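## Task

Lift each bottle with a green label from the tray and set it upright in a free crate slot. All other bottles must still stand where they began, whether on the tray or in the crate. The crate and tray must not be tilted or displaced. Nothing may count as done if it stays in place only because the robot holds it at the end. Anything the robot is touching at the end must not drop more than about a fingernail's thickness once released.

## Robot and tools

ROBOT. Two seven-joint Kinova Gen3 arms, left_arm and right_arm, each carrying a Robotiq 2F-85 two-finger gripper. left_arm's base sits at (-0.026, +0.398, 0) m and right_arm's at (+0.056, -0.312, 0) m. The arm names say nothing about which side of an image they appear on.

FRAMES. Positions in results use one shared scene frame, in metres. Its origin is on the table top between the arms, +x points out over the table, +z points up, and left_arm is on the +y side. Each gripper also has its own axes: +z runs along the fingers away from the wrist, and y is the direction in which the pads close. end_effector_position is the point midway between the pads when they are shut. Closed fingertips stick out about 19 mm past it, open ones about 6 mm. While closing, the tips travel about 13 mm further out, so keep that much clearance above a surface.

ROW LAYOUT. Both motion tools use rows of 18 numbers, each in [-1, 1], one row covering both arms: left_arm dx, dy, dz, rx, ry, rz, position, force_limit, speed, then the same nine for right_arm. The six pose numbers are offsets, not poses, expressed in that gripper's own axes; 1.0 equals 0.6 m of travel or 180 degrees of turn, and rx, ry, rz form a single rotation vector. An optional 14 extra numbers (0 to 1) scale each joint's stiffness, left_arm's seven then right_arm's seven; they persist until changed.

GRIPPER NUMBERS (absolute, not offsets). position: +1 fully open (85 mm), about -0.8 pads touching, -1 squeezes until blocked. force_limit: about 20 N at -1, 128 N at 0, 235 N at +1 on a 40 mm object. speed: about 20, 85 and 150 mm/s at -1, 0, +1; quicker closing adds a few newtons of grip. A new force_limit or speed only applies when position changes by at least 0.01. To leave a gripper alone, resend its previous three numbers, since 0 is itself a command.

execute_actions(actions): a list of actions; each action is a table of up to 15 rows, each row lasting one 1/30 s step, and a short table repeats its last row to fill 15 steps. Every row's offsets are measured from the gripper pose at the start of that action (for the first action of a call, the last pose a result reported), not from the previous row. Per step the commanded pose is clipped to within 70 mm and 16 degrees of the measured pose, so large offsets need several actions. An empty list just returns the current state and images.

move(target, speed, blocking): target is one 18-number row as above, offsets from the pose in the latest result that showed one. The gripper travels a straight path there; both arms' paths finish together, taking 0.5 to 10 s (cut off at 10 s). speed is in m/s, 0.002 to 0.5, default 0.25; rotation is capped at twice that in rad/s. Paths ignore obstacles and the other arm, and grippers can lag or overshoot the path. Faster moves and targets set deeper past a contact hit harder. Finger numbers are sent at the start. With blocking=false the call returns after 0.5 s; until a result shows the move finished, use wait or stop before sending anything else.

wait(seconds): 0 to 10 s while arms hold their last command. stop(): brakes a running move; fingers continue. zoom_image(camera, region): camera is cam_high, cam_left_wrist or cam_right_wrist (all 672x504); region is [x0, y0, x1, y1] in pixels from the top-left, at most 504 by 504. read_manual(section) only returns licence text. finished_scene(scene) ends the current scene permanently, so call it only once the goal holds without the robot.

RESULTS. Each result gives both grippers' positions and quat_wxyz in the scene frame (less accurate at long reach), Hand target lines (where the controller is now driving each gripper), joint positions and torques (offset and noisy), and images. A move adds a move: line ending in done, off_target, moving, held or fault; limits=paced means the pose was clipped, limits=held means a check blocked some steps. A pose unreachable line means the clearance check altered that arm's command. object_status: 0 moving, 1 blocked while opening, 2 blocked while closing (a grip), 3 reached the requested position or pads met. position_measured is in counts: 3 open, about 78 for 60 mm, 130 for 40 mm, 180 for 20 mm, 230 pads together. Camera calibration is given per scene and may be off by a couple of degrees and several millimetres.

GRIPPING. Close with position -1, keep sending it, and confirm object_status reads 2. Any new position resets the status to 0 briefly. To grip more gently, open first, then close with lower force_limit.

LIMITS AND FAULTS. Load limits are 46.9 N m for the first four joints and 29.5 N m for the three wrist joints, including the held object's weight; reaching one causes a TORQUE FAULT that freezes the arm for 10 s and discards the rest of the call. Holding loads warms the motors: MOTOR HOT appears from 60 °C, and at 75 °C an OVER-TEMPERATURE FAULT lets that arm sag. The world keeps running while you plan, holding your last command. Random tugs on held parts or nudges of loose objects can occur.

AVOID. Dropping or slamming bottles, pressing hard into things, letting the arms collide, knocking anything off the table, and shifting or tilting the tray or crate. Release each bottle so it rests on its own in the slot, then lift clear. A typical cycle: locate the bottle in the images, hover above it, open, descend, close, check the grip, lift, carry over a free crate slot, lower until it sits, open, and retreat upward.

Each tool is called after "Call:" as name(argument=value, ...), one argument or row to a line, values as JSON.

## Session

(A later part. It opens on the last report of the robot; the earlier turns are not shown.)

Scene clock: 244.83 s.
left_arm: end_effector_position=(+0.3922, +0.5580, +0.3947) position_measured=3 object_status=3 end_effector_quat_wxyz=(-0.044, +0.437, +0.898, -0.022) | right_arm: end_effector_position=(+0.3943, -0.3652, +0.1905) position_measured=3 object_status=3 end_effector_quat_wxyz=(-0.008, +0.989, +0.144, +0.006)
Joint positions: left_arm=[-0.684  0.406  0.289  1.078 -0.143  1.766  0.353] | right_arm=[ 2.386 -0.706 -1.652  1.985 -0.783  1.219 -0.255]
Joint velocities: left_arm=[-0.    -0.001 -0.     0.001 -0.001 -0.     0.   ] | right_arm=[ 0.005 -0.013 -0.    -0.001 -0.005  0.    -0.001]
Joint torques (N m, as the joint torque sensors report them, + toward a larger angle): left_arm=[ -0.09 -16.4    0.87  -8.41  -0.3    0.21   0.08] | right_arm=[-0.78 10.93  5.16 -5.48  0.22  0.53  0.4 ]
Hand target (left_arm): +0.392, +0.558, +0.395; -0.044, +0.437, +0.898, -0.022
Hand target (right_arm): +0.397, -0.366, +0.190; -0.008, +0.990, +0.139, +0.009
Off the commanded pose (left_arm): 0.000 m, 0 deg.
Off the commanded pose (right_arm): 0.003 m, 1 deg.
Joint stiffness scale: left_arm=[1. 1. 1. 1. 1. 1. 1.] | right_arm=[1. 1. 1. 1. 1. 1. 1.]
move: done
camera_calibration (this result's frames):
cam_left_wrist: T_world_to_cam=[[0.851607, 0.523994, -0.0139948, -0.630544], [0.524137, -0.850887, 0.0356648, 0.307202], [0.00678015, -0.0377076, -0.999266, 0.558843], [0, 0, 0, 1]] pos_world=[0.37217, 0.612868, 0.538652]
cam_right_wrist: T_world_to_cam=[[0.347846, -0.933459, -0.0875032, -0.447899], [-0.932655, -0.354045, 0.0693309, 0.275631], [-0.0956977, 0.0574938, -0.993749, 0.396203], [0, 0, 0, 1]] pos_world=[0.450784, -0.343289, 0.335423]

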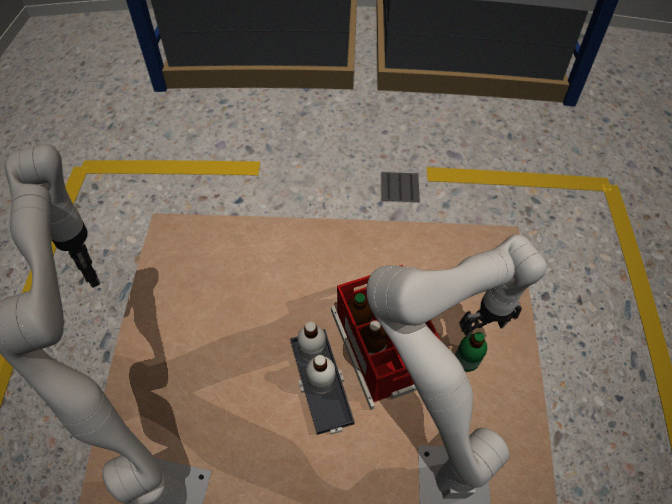

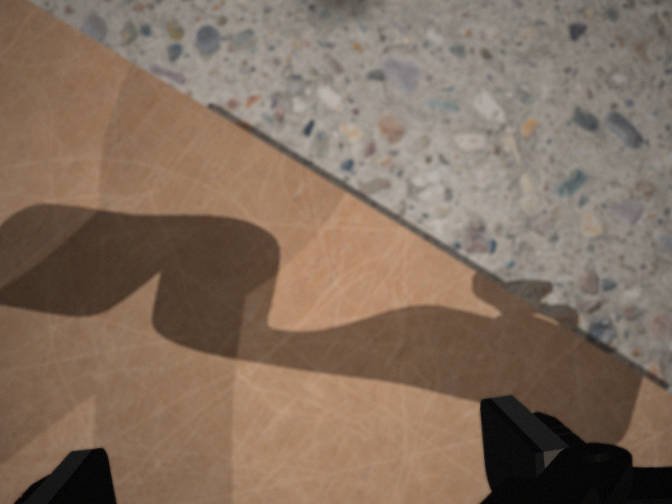

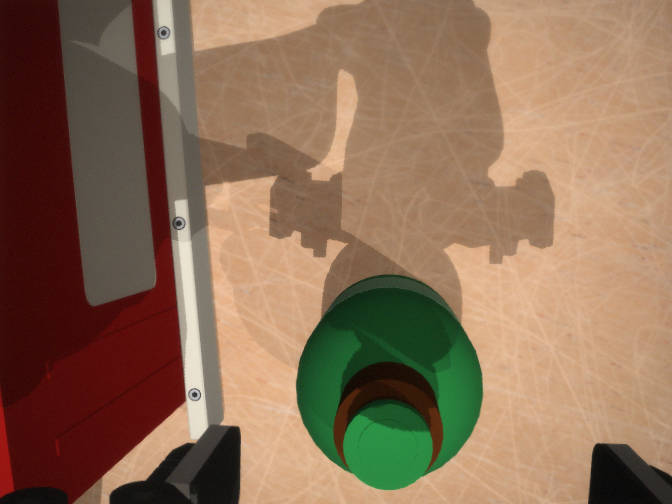

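Call:
move(
  target=[0,0,0,0,0,0,1,0,0, 0,0,0.078,0,0,0,1,0.3,0],
  speed=0.08,
)

Call:
execute_actions(
  actions=[
    [[0,0,0,0,0,0,1,0,0, 0,0,0,0,0,0,-1,1,0]],
    [[0,0,0,0,0,0,1,0,0, 0,0,0,0,0,0,-1,1,0]],
  ],
)

Scene clock: 251.13 s.
left_arm: end_effector_position=(+0.3922, +0.5580, +0.3947) position_measured=3 object_status=3 end_effector_quat_wxyz=(-0.044, +0.437, +0.898, -0.022) | right_arm: end_effector_position=(+0.3939, -0.3642, +0.1450) position_measured=3 object_status=3 end_effector_quat_wxyz=(-0.008, +0.990, +0.142, +0.004)
Joint positions: left_arm=[-0.684  0.406  0.289  1.078 -0.143  1.766  0.353] | right_arm=[ 2.448 -0.747 -1.77   2.059 -0.867  1.102 -0.201]
Joint velocities: left_arm=[-0.    -0.    -0.001  0.     0.001 -0.     0.   ] | right_arm=[ 0.007 -0.001 -0.009  0.     0.001 -0.007 -0.   ]
Joint torques (N m, as the joint torque sensors report them, + toward a larger angle): left_arm=[  0.12 -16.47   0.76  -8.44  -0.16   0.16  -0.17] | right_arm=[-0.48 11.91  4.59 -4.99  0.    0.46  0.22]
Hand target (left_arm): +0.392, +0.558, +0.395; -0.044, +0.437, +0.898, -0.022
Hand target (right_arm): +0.395, -0.364, +0.144; -0.008, +0.989, +0.144, +0.006
Off the commanded pose (left_arm): 0.000 m, 0 deg.
Off the commanded pose (right_arm): 0.002 m, 0 deg.
Joint stiffness scale: left_arm=[1. 1. 1. 1. 1. 1. 1.] | right_arm=[1. 1. 1. 1. 1. 1. 1.]
move: done
camera_calibration (this result's frames):
cam_left_wrist: T_world_to_cam=[[0.851607, 0.523994, -0.013995, -0.630544], [0.524137, -0.850887, 0.0356649, 0.307202], [0.00678002, -0.0377078, -0.999266, 0.558843], [0, 0, 0, 1]] pos_world=[0.37217, 0.612868, 0.538652]
cam_right_wrist: T_world_to_cam=[[0.343244, -0.935095, -0.0882107, -0.449462], [-0.934057, -0.349697, 0.0724501, 0.280501], [-0.0985948, 0.0575258, -0.993464, 0.352037], [0, 0, 0, 1]] pos_world=[0.450988, -0.342451, 0.289766]

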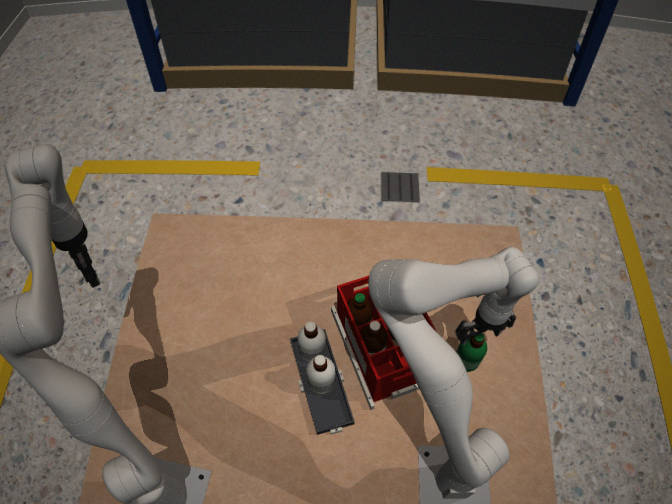

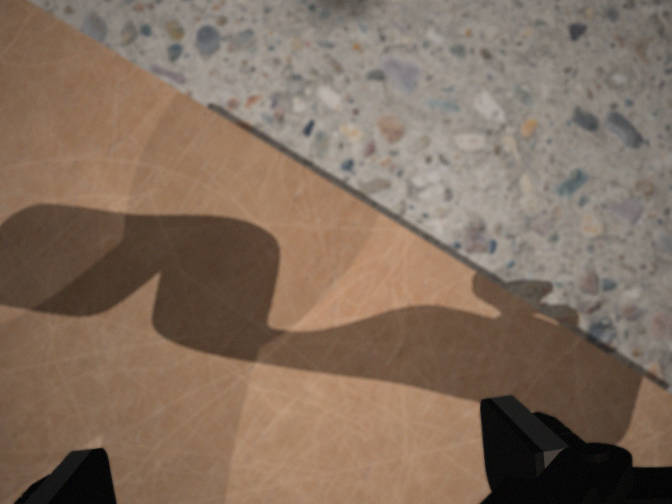

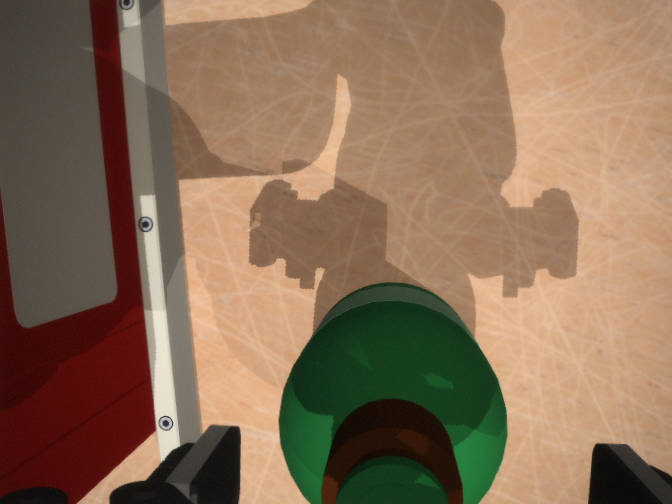

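Scene clock: 252.13 s.
left_arm: end_effector_position=(+0.3922, +0.5580, +0.3947) position_measured=3 object_status=3 end_effector_quat_wxyz=(-0.044, +0.437, +0.898, -0.022) | right_arm: end_effector_position=(+0.3942, -0.3640, +0.1455) position_measured=156 object_status=2 end_effector_quat_wxyz=(-0.009, +0.990, +0.142, +0.005)
Joint positions: left_arm=[-0.684  0.406  0.289  1.078 -0.143  1.766  0.353] | right_arm=[ 2.448 -0.745 -1.77   2.059 -0.867  1.102 -0.201]
Joint velocities: left_arm=[-0.001  0.    -0.     0.     0.001 -0.    -0.   ] | right_arm=[ 0.     0.001 -0.001 -0.    -0.001  0.     0.001]
Joint torques (N m, as the joint torque sensors report them, + toward a larger angle): left_arm=[ -0.25 -16.43   0.81  -8.39  -0.05   0.44  -0.08] | right_arm=[ 0.63  8.68  3.53 -3.42 -0.08 -0.56  0.49]
Hand target (left_arm): +0.392, +0.558, +0.395; -0.044, +0.437, +0.898, -0.022
Hand target (right_arm): +0.394, -0.364, +0.145; -0.008, +0.990, +0.142, +0.004
Off the commanded pose (left_arm): 0.000 m, 0 deg.
Off the commanded pose (right_arm): 0.001 m, 0 deg.
Joint stiffness scale: left_arm=[1. 1. 1. 1. 1. 1. 1.] | right_arm=[1. 1. 1. 1. 1. 1. 1.]
camera_calibration (this result's frames):
cam_left_wrist: T_world_to_cam=[[0.851607, 0.523994, -0.0139948, -0.630544], [0.524137, -0.850887, 0.0356649, 0.307202], [0.00678014, -0.0377077, -0.999266, 0.558843], [0, 0, 0, 1]] pos_world=[0.37217, 0.612868, 0.538652]
cam_right_wrist: T_world_to_cam=[[0.343588, -0.934888, -0.0890639, -0.449235], [-0.934084, -0.350014, 0.0705565, 0.281003], [-0.097136, 0.0589508, -0.993524, 0.352485], [0, 0, 0, 1]] pos_world=[0.451071, -0.342409, 0.290365]

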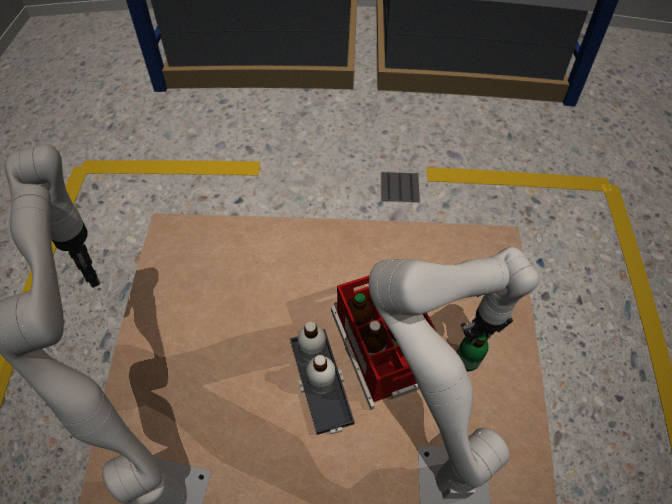

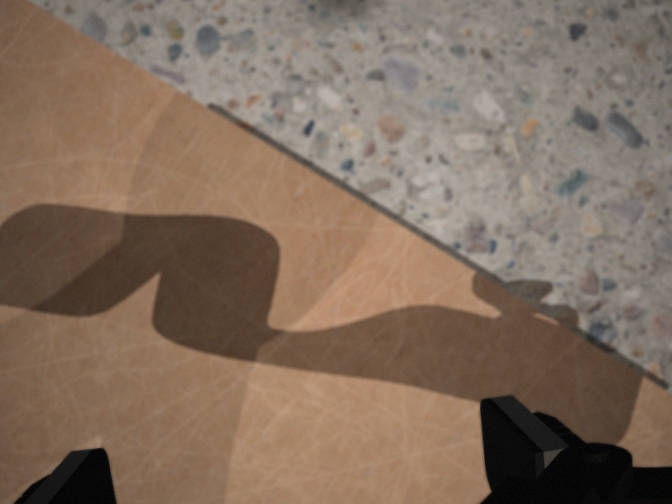

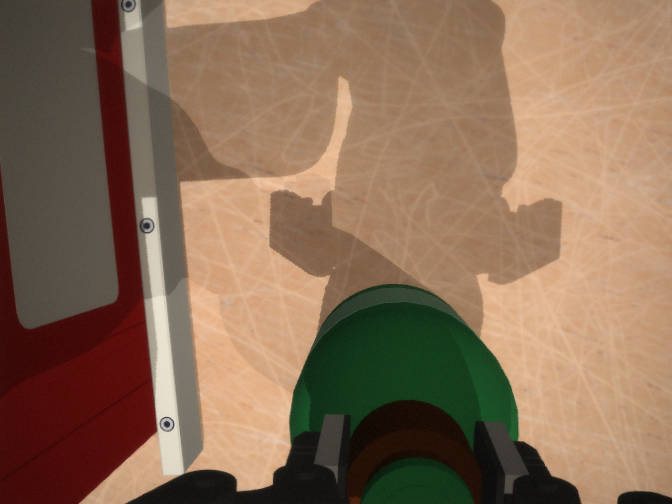

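Call:
move(
  target=[0,0,0,0,0,0,1,0,0, 0,0,-0.355,0,0,0,-1,1,0],
  speed=0.12,
)

Call:
move(
  target=[0,0,0,0,0,0,1,0,0, 0.029,-0.254,0,0,0,0,-1,1,0],
  speed=0.12,
)

Scene clock: 262.63 s.
left_arm: end_effector_position=(+0.3922, +0.5580, +0.3947) position_measured=3 object_status=3 end_effector_quat_wxyz=(-0.044, +0.437, +0.898, -0.022) | right_arm: end_effector_position=(+0.3942, -0.3659, +0.3572) position_measured=156 object_status=2 end_effector_quat_wxyz=(-0.009, +0.989, +0.149, +0.007)
Joint positions: left_arm=[-0.684  0.406  0.289  1.078 -0.143  1.766  0.353] | right_arm=[ 2.29  -0.59  -1.381  1.594 -0.602  1.666 -0.401]
Joint velocities: left_arm=[-0.     0.001  0.     0.    -0.001 -0.    -0.   ] | right_arm=[ 0.001 -0.003  0.004 -0.004  0.     0.005 -0.   ]
Joint torques (N m, as the joint torque sensors report them, + toward a larger angle): left_arm=[ -0.05 -16.39   1.    -8.62   0.18   0.42  -0.02] | right_arm=[-0.27 10.37  5.78 -8.21 -0.31  0.33  0.16]
Hand target (left_arm): +0.392, +0.558, +0.395; -0.044, +0.437, +0.898, -0.022
Hand target (right_arm): +0.392, -0.368, +0.359; -0.009, +0.990, +0.143, +0.005
Off the commanded pose (left_arm): 0.000 m, 0 deg.
Off the commanded pose (right_arm): 0.003 m, 1 deg.
Joint stiffness scale: left_arm=[1. 1. 1. 1. 1. 1. 1.] | right_arm=[1. 1. 1. 1. 1. 1. 1.]
move: done
camera_calibration (this result's frames):
cam_left_wrist: T_world_to_cam=[[0.851607, 0.523993, -0.0139951, -0.630544], [0.524136, -0.850887, 0.0356651, 0.307202], [0.00678005, -0.037708, -0.999266, 0.558843], [0, 0, 0, 1]] pos_world=[0.372171, 0.612868, 0.538652]
cam_right_wrist: T_world_to_cam=[[0.35573, -0.930319, -0.0892315, -0.43525], [-0.929734, -0.361984, 0.0675429, 0.260428], [-0.0951369, 0.0589345, -0.993718, 0.562167], [0, 0, 0, 1]] pos_world=[0.450443, -0.343782, 0.502207]

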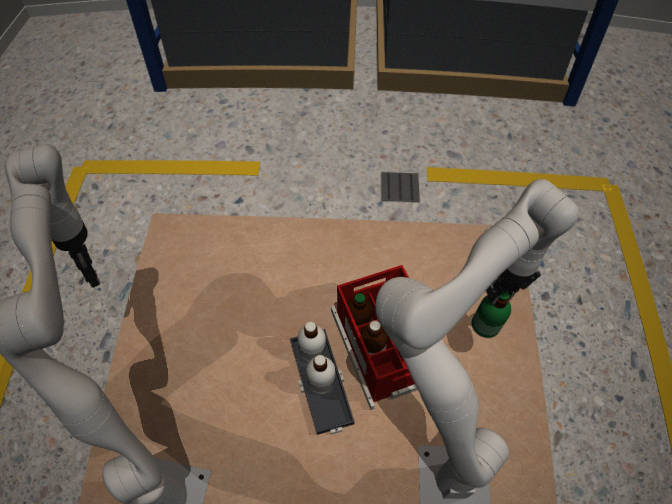

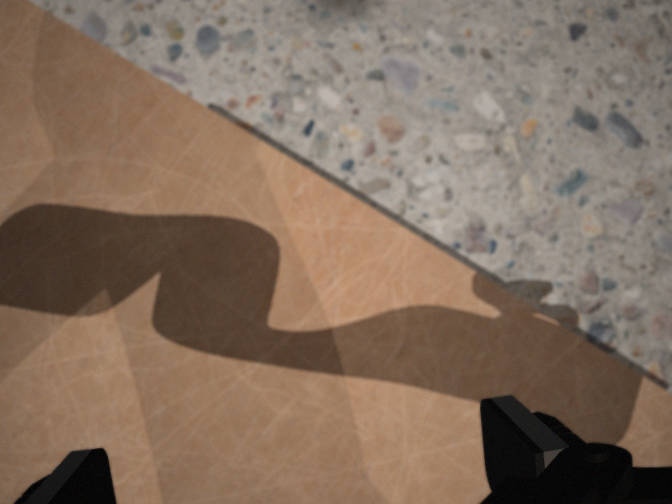

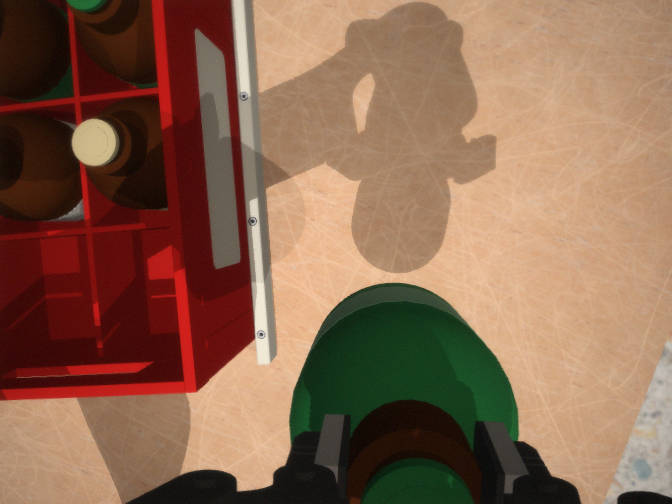

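Scene clock: 264.37 s.
left_arm: end_effector_position=(+0.3922, +0.5580, +0.3947) position_measured=3 object_status=3 end_effector_quat_wxyz=(-0.044, +0.437, +0.898, -0.022) | right_arm: end_effector_position=(+0.3662, -0.2177, +0.3585) position_measured=156 object_status=2 end_effector_quat_wxyz=(-0.008, +0.988, +0.153, +0.004)
Joint positions: left_arm=[-0.684  0.406  0.289  1.078 -0.143  1.766  0.353] | right_arm=[ 1.872 -0.75  -1.161  1.64  -0.713  1.798 -0.63 ]
Joint velocities: left_arm=[ 0.001  0.001 -0.002  0.001  0.    -0.    -0.   ] | right_arm=[-0.007 -0.001  0.    -0.001 -0.001  0.    -0.001]
Joint torques (N m, as the joint torque sensors report them, + toward a larger angle): left_arm=[ -0.04 -16.35   0.86  -8.47  -0.22   0.3   -0.09] | right_arm=[-0.33 11.62  6.07 -7.71 -0.01  0.52  0.25]
Hand target (left_arm): +0.392, +0.558, +0.395; -0.044, +0.437, +0.898, -0.022
Hand target (right_arm): +0.367, -0.215, +0.360; -0.010, +0.989, +0.149, +0.006
Off the commanded pose (left_arm): 0.000 m, 0 deg.
Off the commanded pose (right_arm): 0.003 m, 1 deg.
Joint stiffness scale: left_arm=[1. 1. 1. 1. 1. 1. 1.] | right_arm=[1. 1. 1. 1. 1. 1. 1.]
move: done
camera_calibration (this result's frames):
cam_left_wrist: T_world_to_cam=[[0.851607, 0.523994, -0.0139951, -0.630544], [0.524137, -0.850887, 0.0356648, 0.307203], [0.0067799, -0.0377077, -0.999266, 0.558843], [0, 0, 0, 1]] pos_world=[0.37217, 0.612868, 0.538652]
cam_right_wrist: T_world_to_cam=[[0.363136, -0.927628, -0.0874018, -0.290101], [-0.926341, -0.369521, 0.0731135, 0.283026], [-0.100119, 0.0544138, -0.993486, 0.55283], [0, 0, 0, 1]] pos_world=[0.422874, -0.194603, 0.50318]

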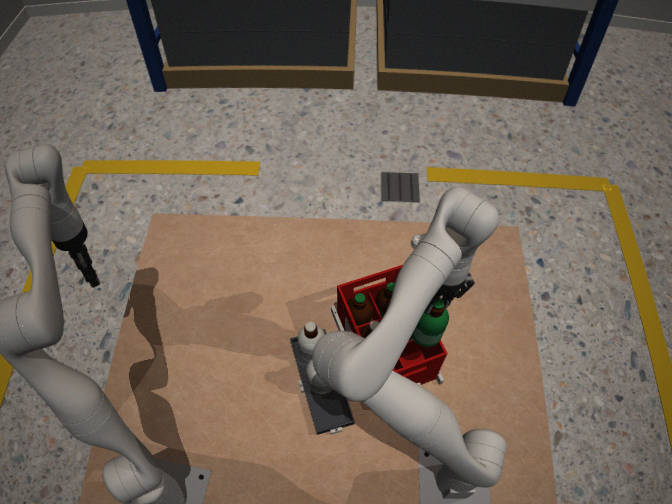

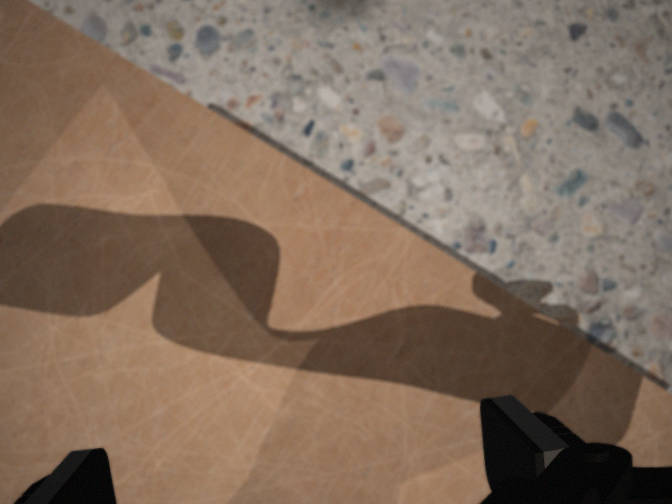

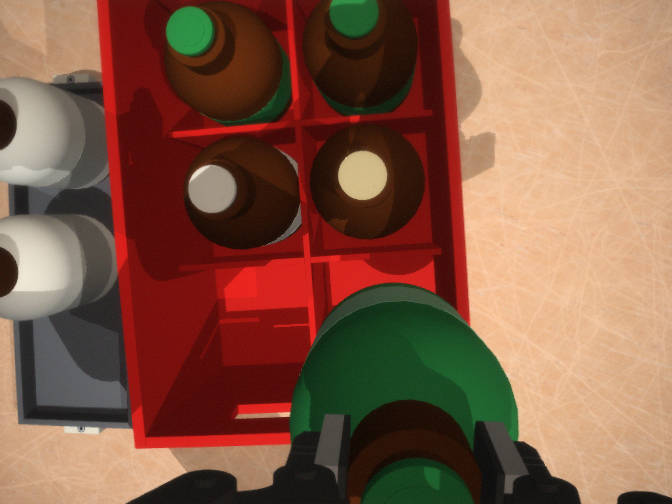

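Call:
move(
  target=[0,0,0,0,0,0,1,0,0, -0.008,-0.007,0.13,0,0,0,-1,1,0],
  speed=0.08,
)

Scene clock: 270.53 s.
left_arm: end_effector_position=(+0.3922, +0.5580, +0.3947) position_measured=3 object_status=3 end_effector_quat_wxyz=(-0.044, +0.437, +0.898, -0.022) | right_arm: end_effector_position=(+0.3597, -0.2161, +0.2821) position_measured=156 object_status=2 end_effector_quat_wxyz=(-0.007, +0.989, +0.146, +0.002)
Joint positions: left_arm=[-0.684  0.406  0.289  1.078 -0.143  1.766  0.353] | right_arm=[ 1.845 -0.811 -1.241  1.855 -0.769  1.61  -0.589]
Joint velocities: left_arm=[ 0.001 -0.001 -0.001 -0.001  0.002  0.     0.001] | right_arm=[-0.006  0.    -0.006  0.002  0.002 -0.009  0.001]
Joint torques (N m, as the joint torque sensors report them, + toward a larger angle): left_arm=[ -0.38 -16.25   1.06  -8.38   0.01   0.25   0.02] | right_arm=[-0.34 11.83  6.19 -7.65 -0.01  0.54  0.27]
Hand target (left_arm): +0.392, +0.558, +0.395; -0.044, +0.437, +0.898, -0.022
Hand target (right_arm): +0.361, -0.214, +0.281; -0.008, +0.988, +0.153, +0.004
Off the commanded pose (left_arm): 0.000 m, 0 deg.
Off the commanded pose (right_arm): 0.003 m, 1 deg.
Joint stiffness scale: left_arm=[1. 1. 1. 1. 1. 1. 1.] | right_arm=[1. 1. 1. 1. 1. 1. 1.]
move: done
camera_calibration (this result's frames):
cam_left_wrist: T_world_to_cam=[[0.851607, 0.523994, -0.0139949, -0.630544], [0.524137, -0.850887, 0.035665, 0.307202], [0.00678013, -0.0377078, -0.999266, 0.558843], [0, 0, 0, 1]] pos_world=[0.37217, 0.612868, 0.538652]
cam_right_wrist: T_world_to_cam=[[0.350939, -0.932375, -0.0867091, -0.289729], [-0.930703, -0.357503, 0.077348, 0.286167], [-0.103116, 0.053556, -0.993226, 0.476963], [0, 0, 0, 1]] pos_world=[0.417196, -0.193375, 0.426476]

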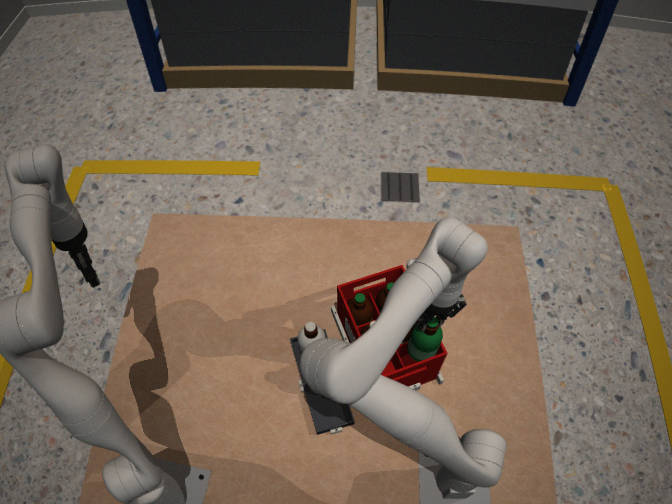

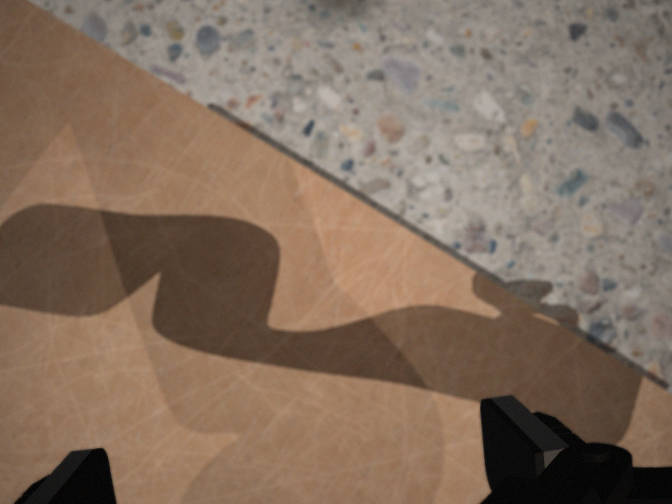

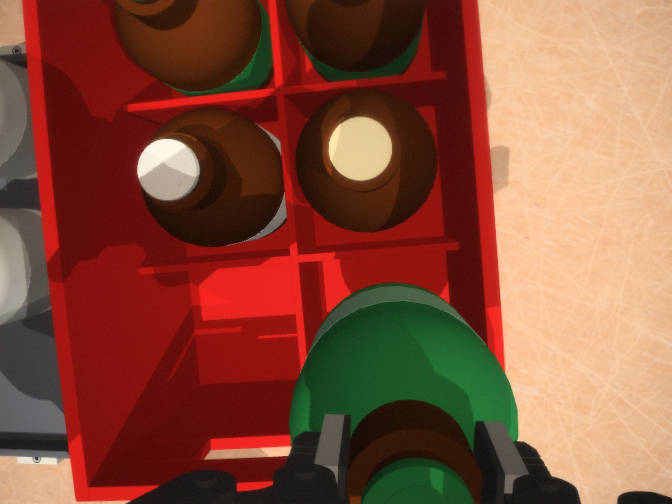

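No contact yet. Continue down slowly to z≈0.157.

Call:
move(
  target=[0,0,0,0,0,0,1,0,0, 0,0,0.205,0,0,0,-1,1,0],
  speed=0.05,
)

Scene clock: 276.50 s.
left_arm: end_effector_position=(+0.3922, +0.5580, +0.3947) position_measured=3 object_status=3 end_effector_quat_wxyz=(-0.044, +0.437, +0.898, -0.022) | right_arm: end_effector_position=(+0.3589, -0.2145, +0.1604) position_measured=156 object_status=2 end_effector_quat_wxyz=(-0.006, +0.990, +0.143, +0.000)
Joint positions: left_arm=[-0.684  0.406  0.289  1.078 -0.143  1.766  0.353] | right_arm=[ 1.909 -0.881 -1.519  2.103 -0.944  1.288 -0.505]
Joint velocities: left_arm=[-0.     0.    -0.    -0.    -0.001  0.    -0.   ] | right_arm=[ 0.003 -0.001 -0.008  0.001  0.    -0.01  -0.001]
Joint torques (N m, as the joint torque sensors report them, + toward a larger angle): left_arm=[ -0.2  -16.15   0.94  -8.68  -0.04   0.4    0.12] | right_arm=[-0.34 12.56  7.22 -5.36 -0.06  0.13  0.19]
Hand target (left_arm): +0.392, +0.558, +0.395; -0.044, +0.437, +0.898, -0.022
Hand target (right_arm): +0.360, -0.214, +0.159; -0.007, +0.989, +0.146, +0.002
Off the commanded pose (left_arm): 0.000 m, 0 deg.
Off the commanded pose (right_arm): 0.002 m, 0 deg.
Joint stiffness scale: left_arm=[1. 1. 1. 1. 1. 1. 1.] | right_arm=[1. 1. 1. 1. 1. 1. 1.]
move: done
camera_calibration (this result's frames):
cam_left_wrist: T_world_to_cam=[[0.851607, 0.523994, -0.0139951, -0.630544], [0.524137, -0.850887, 0.0356648, 0.307202], [0.00677987, -0.0377077, -0.999266, 0.558843], [0, 0, 0, 1]] pos_world=[0.37217, 0.612868, 0.538652]
cam_right_wrist: T_world_to_cam=[[0.345271, -0.934528, -0.0862871, -0.297063], [-0.932481, -0.352001, 0.0810806, 0.296628], [-0.106145, 0.0524664, -0.992965, 0.356747], [0, 0, 0, 1]] pos_world=[0.417034, -0.191917, 0.304554]

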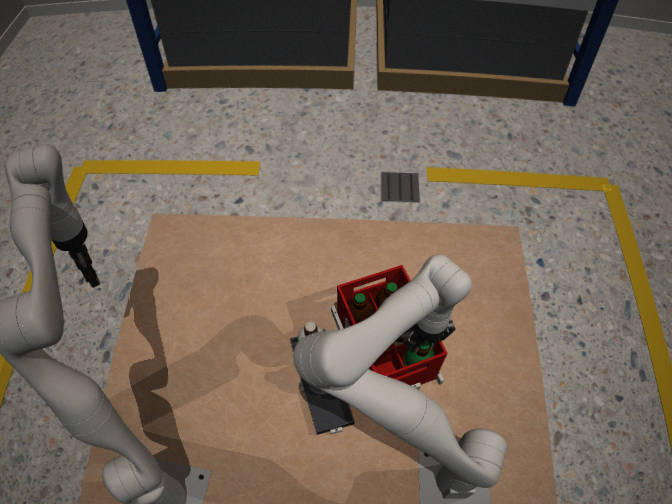

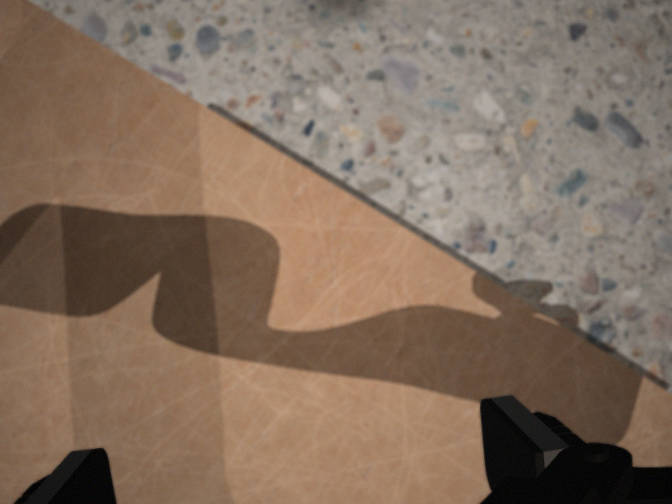

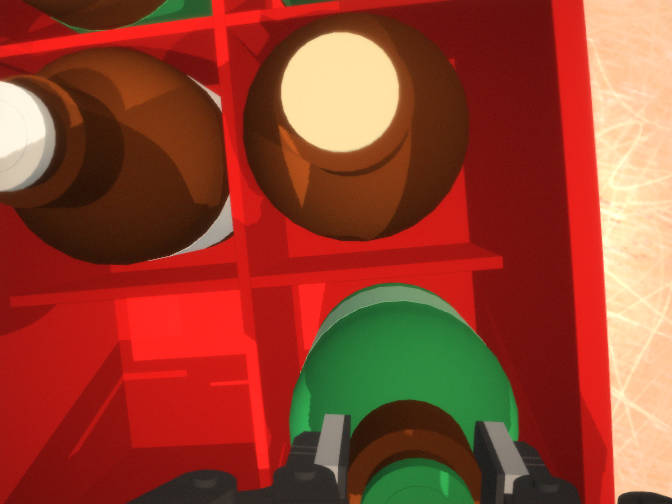

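Inserted cleanly. Release and retract.

Call:
execute_actions(
  actions=[
    [[0,0,0,0,0,0,1,0,0, 0,0,0,0,0,0,0.0,0.3,-0.3]],
    [[0,0,0,0,0,0,1,0,0, 0,0,0,0,0,0,0.0,0.3,-0.3]],
  ],
)

Call:
move(
  target=[0,0,0,0,0,0,1,0,0, -0.1,0.1,-0.3,0,0,0,0.0,0.3,0],
  speed=0.15,
)

Scene clock: 283.33 s.
left_arm: end_effector_position=(+0.3922, +0.5580, +0.3947) position_measured=3 object_status=3 end_effector_quat_wxyz=(-0.044, +0.437, +0.898, -0.022) | right_arm: end_effector_position=(+0.3589, -0.2145, +0.1603) position_measured=129 object_status=3 end_effector_quat_wxyz=(-0.007, +0.990, +0.143, +0.000)
Joint positions: left_arm=[-0.684  0.406  0.289  1.078 -0.143  1.766  0.353] | right_arm=[ 1.909 -0.881 -1.519  2.103 -0.944  1.288 -0.505]
Joint velocities: left_arm=[-0.    -0.002  0.001  0.     0.001  0.    -0.001] | right_arm=[-0.    -0.    -0.001 -0.    -0.001  0.    -0.001]
Joint torques (N m, as the joint torque sensors report them, + toward a larger angle): left_arm=[  0.1  -16.52   1.1   -8.38   0.15   0.53  -0.15] | right_arm=[-0.17 11.61  5.35 -4.88  0.15  0.12  0.38]
Hand target (left_arm): +0.392, +0.558, +0.395; -0.044, +0.437, +0.898, -0.022
Hand target (right_arm): +0.359, -0.215, +0.160; -0.007, +0.990, +0.143, +0.000
Off the commanded pose (left_arm): 0.000 m, 0 deg.
Off the commanded pose (right_arm): 0.000 m, 0 deg.
Joint stiffness scale: left_arm=[1. 1. 1. 1. 1. 1. 1.] | right_arm=[1. 1. 1. 1. 1. 1. 1.]
camera_calibration (this result's frames):
cam_left_wrist: T_world_to_cam=[[0.851607, 0.523994, -0.0139948, -0.630544], [0.524137, -0.850887, 0.0356648, 0.307202], [0.00678015, -0.0377076, -0.999266, 0.558843], [0, 0, 0, 1]] pos_world=[0.37217, 0.612868, 0.538652]
cam_right_wrist: T_world_to_cam=[[0.345283, -0.934511, -0.0864217, -0.29705], [-0.932466, -0.35203, 0.081129, 0.296613], [-0.106239, 0.0525729, -0.99295, 0.35674], [0, 0, 0, 1]] pos_world=[0.417048, -0.191935, 0.30449]

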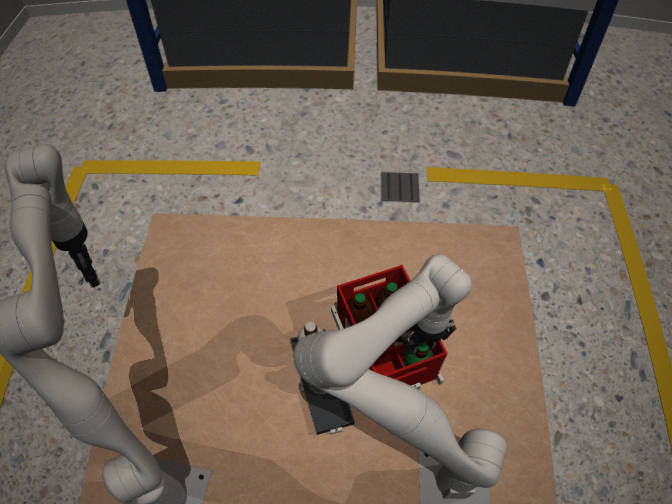

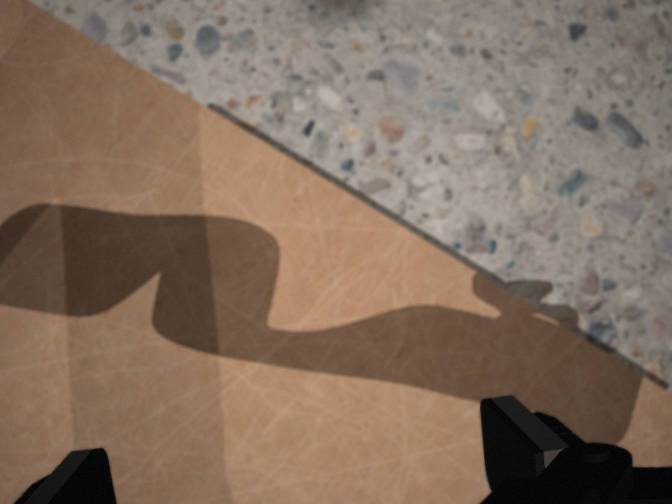

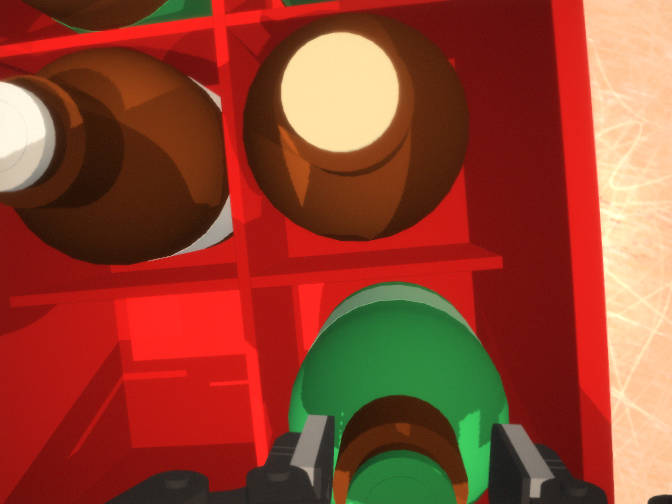

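Scene clock: 285.07 s.
left_arm: end_effector_position=(+0.3922, +0.5580, +0.3947) position_measured=3 object_status=3 end_effector_quat_wxyz=(-0.044, +0.437, +0.898, -0.022) | right_arm: end_effector_position=(+0.3205, -0.2904, +0.3382) position_measured=129 object_status=3 end_effector_quat_wxyz=(-0.006, +0.990, +0.140, +0.003)
Joint positions: left_arm=[-0.684  0.406  0.289  1.078 -0.143  1.766  0.353] | right_arm=[ 1.833 -0.641 -1.085  1.828 -0.57   1.644 -0.505]
Joint velocities: left_arm=[ 0.001  0.002  0.    -0.002  0.     0.    -0.001] | right_arm=[-0.011  0.015 -0.    -0.004  0.005  0.    -0.   ]
Joint torques (N m, as the joint torque sensors report them, + toward a larger angle): left_arm=[  0.16 -16.19   0.69  -8.2    0.06   0.25   0.01] | right_arm=[-0.37  7.5   4.12 -7.08 -0.24  0.33  0.38]
Hand target (left_arm): +0.392, +0.558, +0.395; -0.044, +0.437, +0.898, -0.022
Hand target (right_arm): +0.318, -0.291, +0.340; -0.006, +0.990, +0.143, +0.000
Off the commanded pose (left_arm): 0.000 m, 0 deg.
Off the commanded pose (right_arm): 0.002 m, 1 deg.
Joint stiffness scale: left_arm=[1. 1. 1. 1. 1. 1. 1.] | right_arm=[1. 1. 1. 1. 1. 1. 1.]
move: done
camera_calibration (this result's frames):
cam_left_wrist: T_world_to_cam=[[0.851607, 0.523994, -0.013995, -0.630544], [0.524137, -0.850887, 0.0356649, 0.307202], [0.00678004, -0.0377078, -0.999266, 0.558843], [0, 0, 0, 1]] pos_world=[0.37217, 0.612868, 0.538652]
cam_right_wrist: T_world_to_cam=[[0.338253, -0.937225, -0.0848179, -0.338439], [-0.935561, -0.344635, 0.0771556, 0.224114], [-0.101543, 0.0532542, -0.993405, 0.532139], [0, 0, 0, 1]] pos_world=[0.378185, -0.268295, 0.482632]

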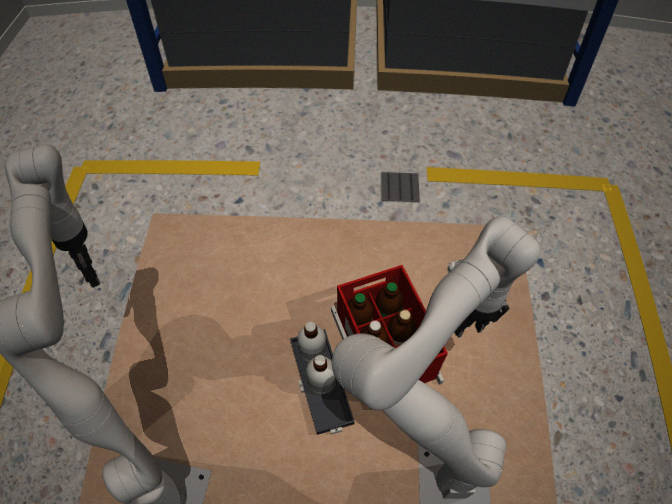

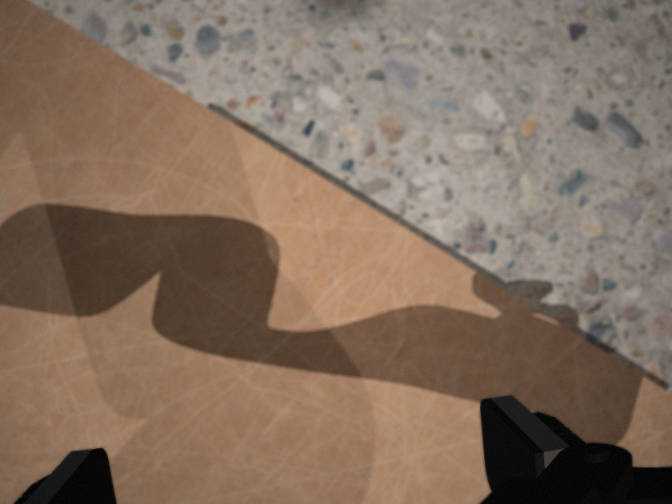

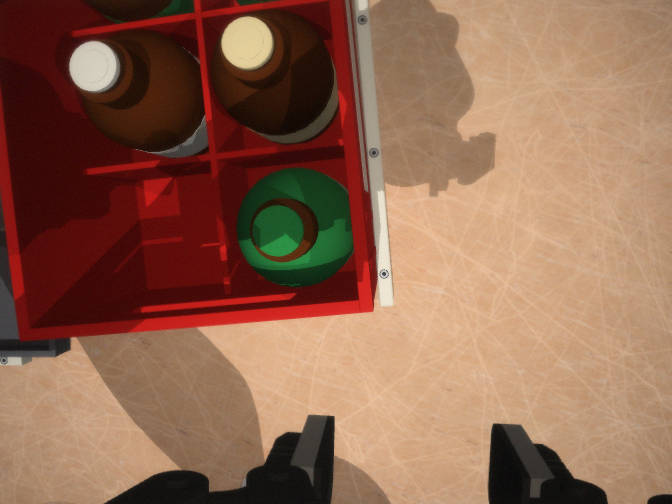

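The bottle is standing in its slot.

Call:
finished_scene(
  scene=2,
)

The scene is finished: the task was done.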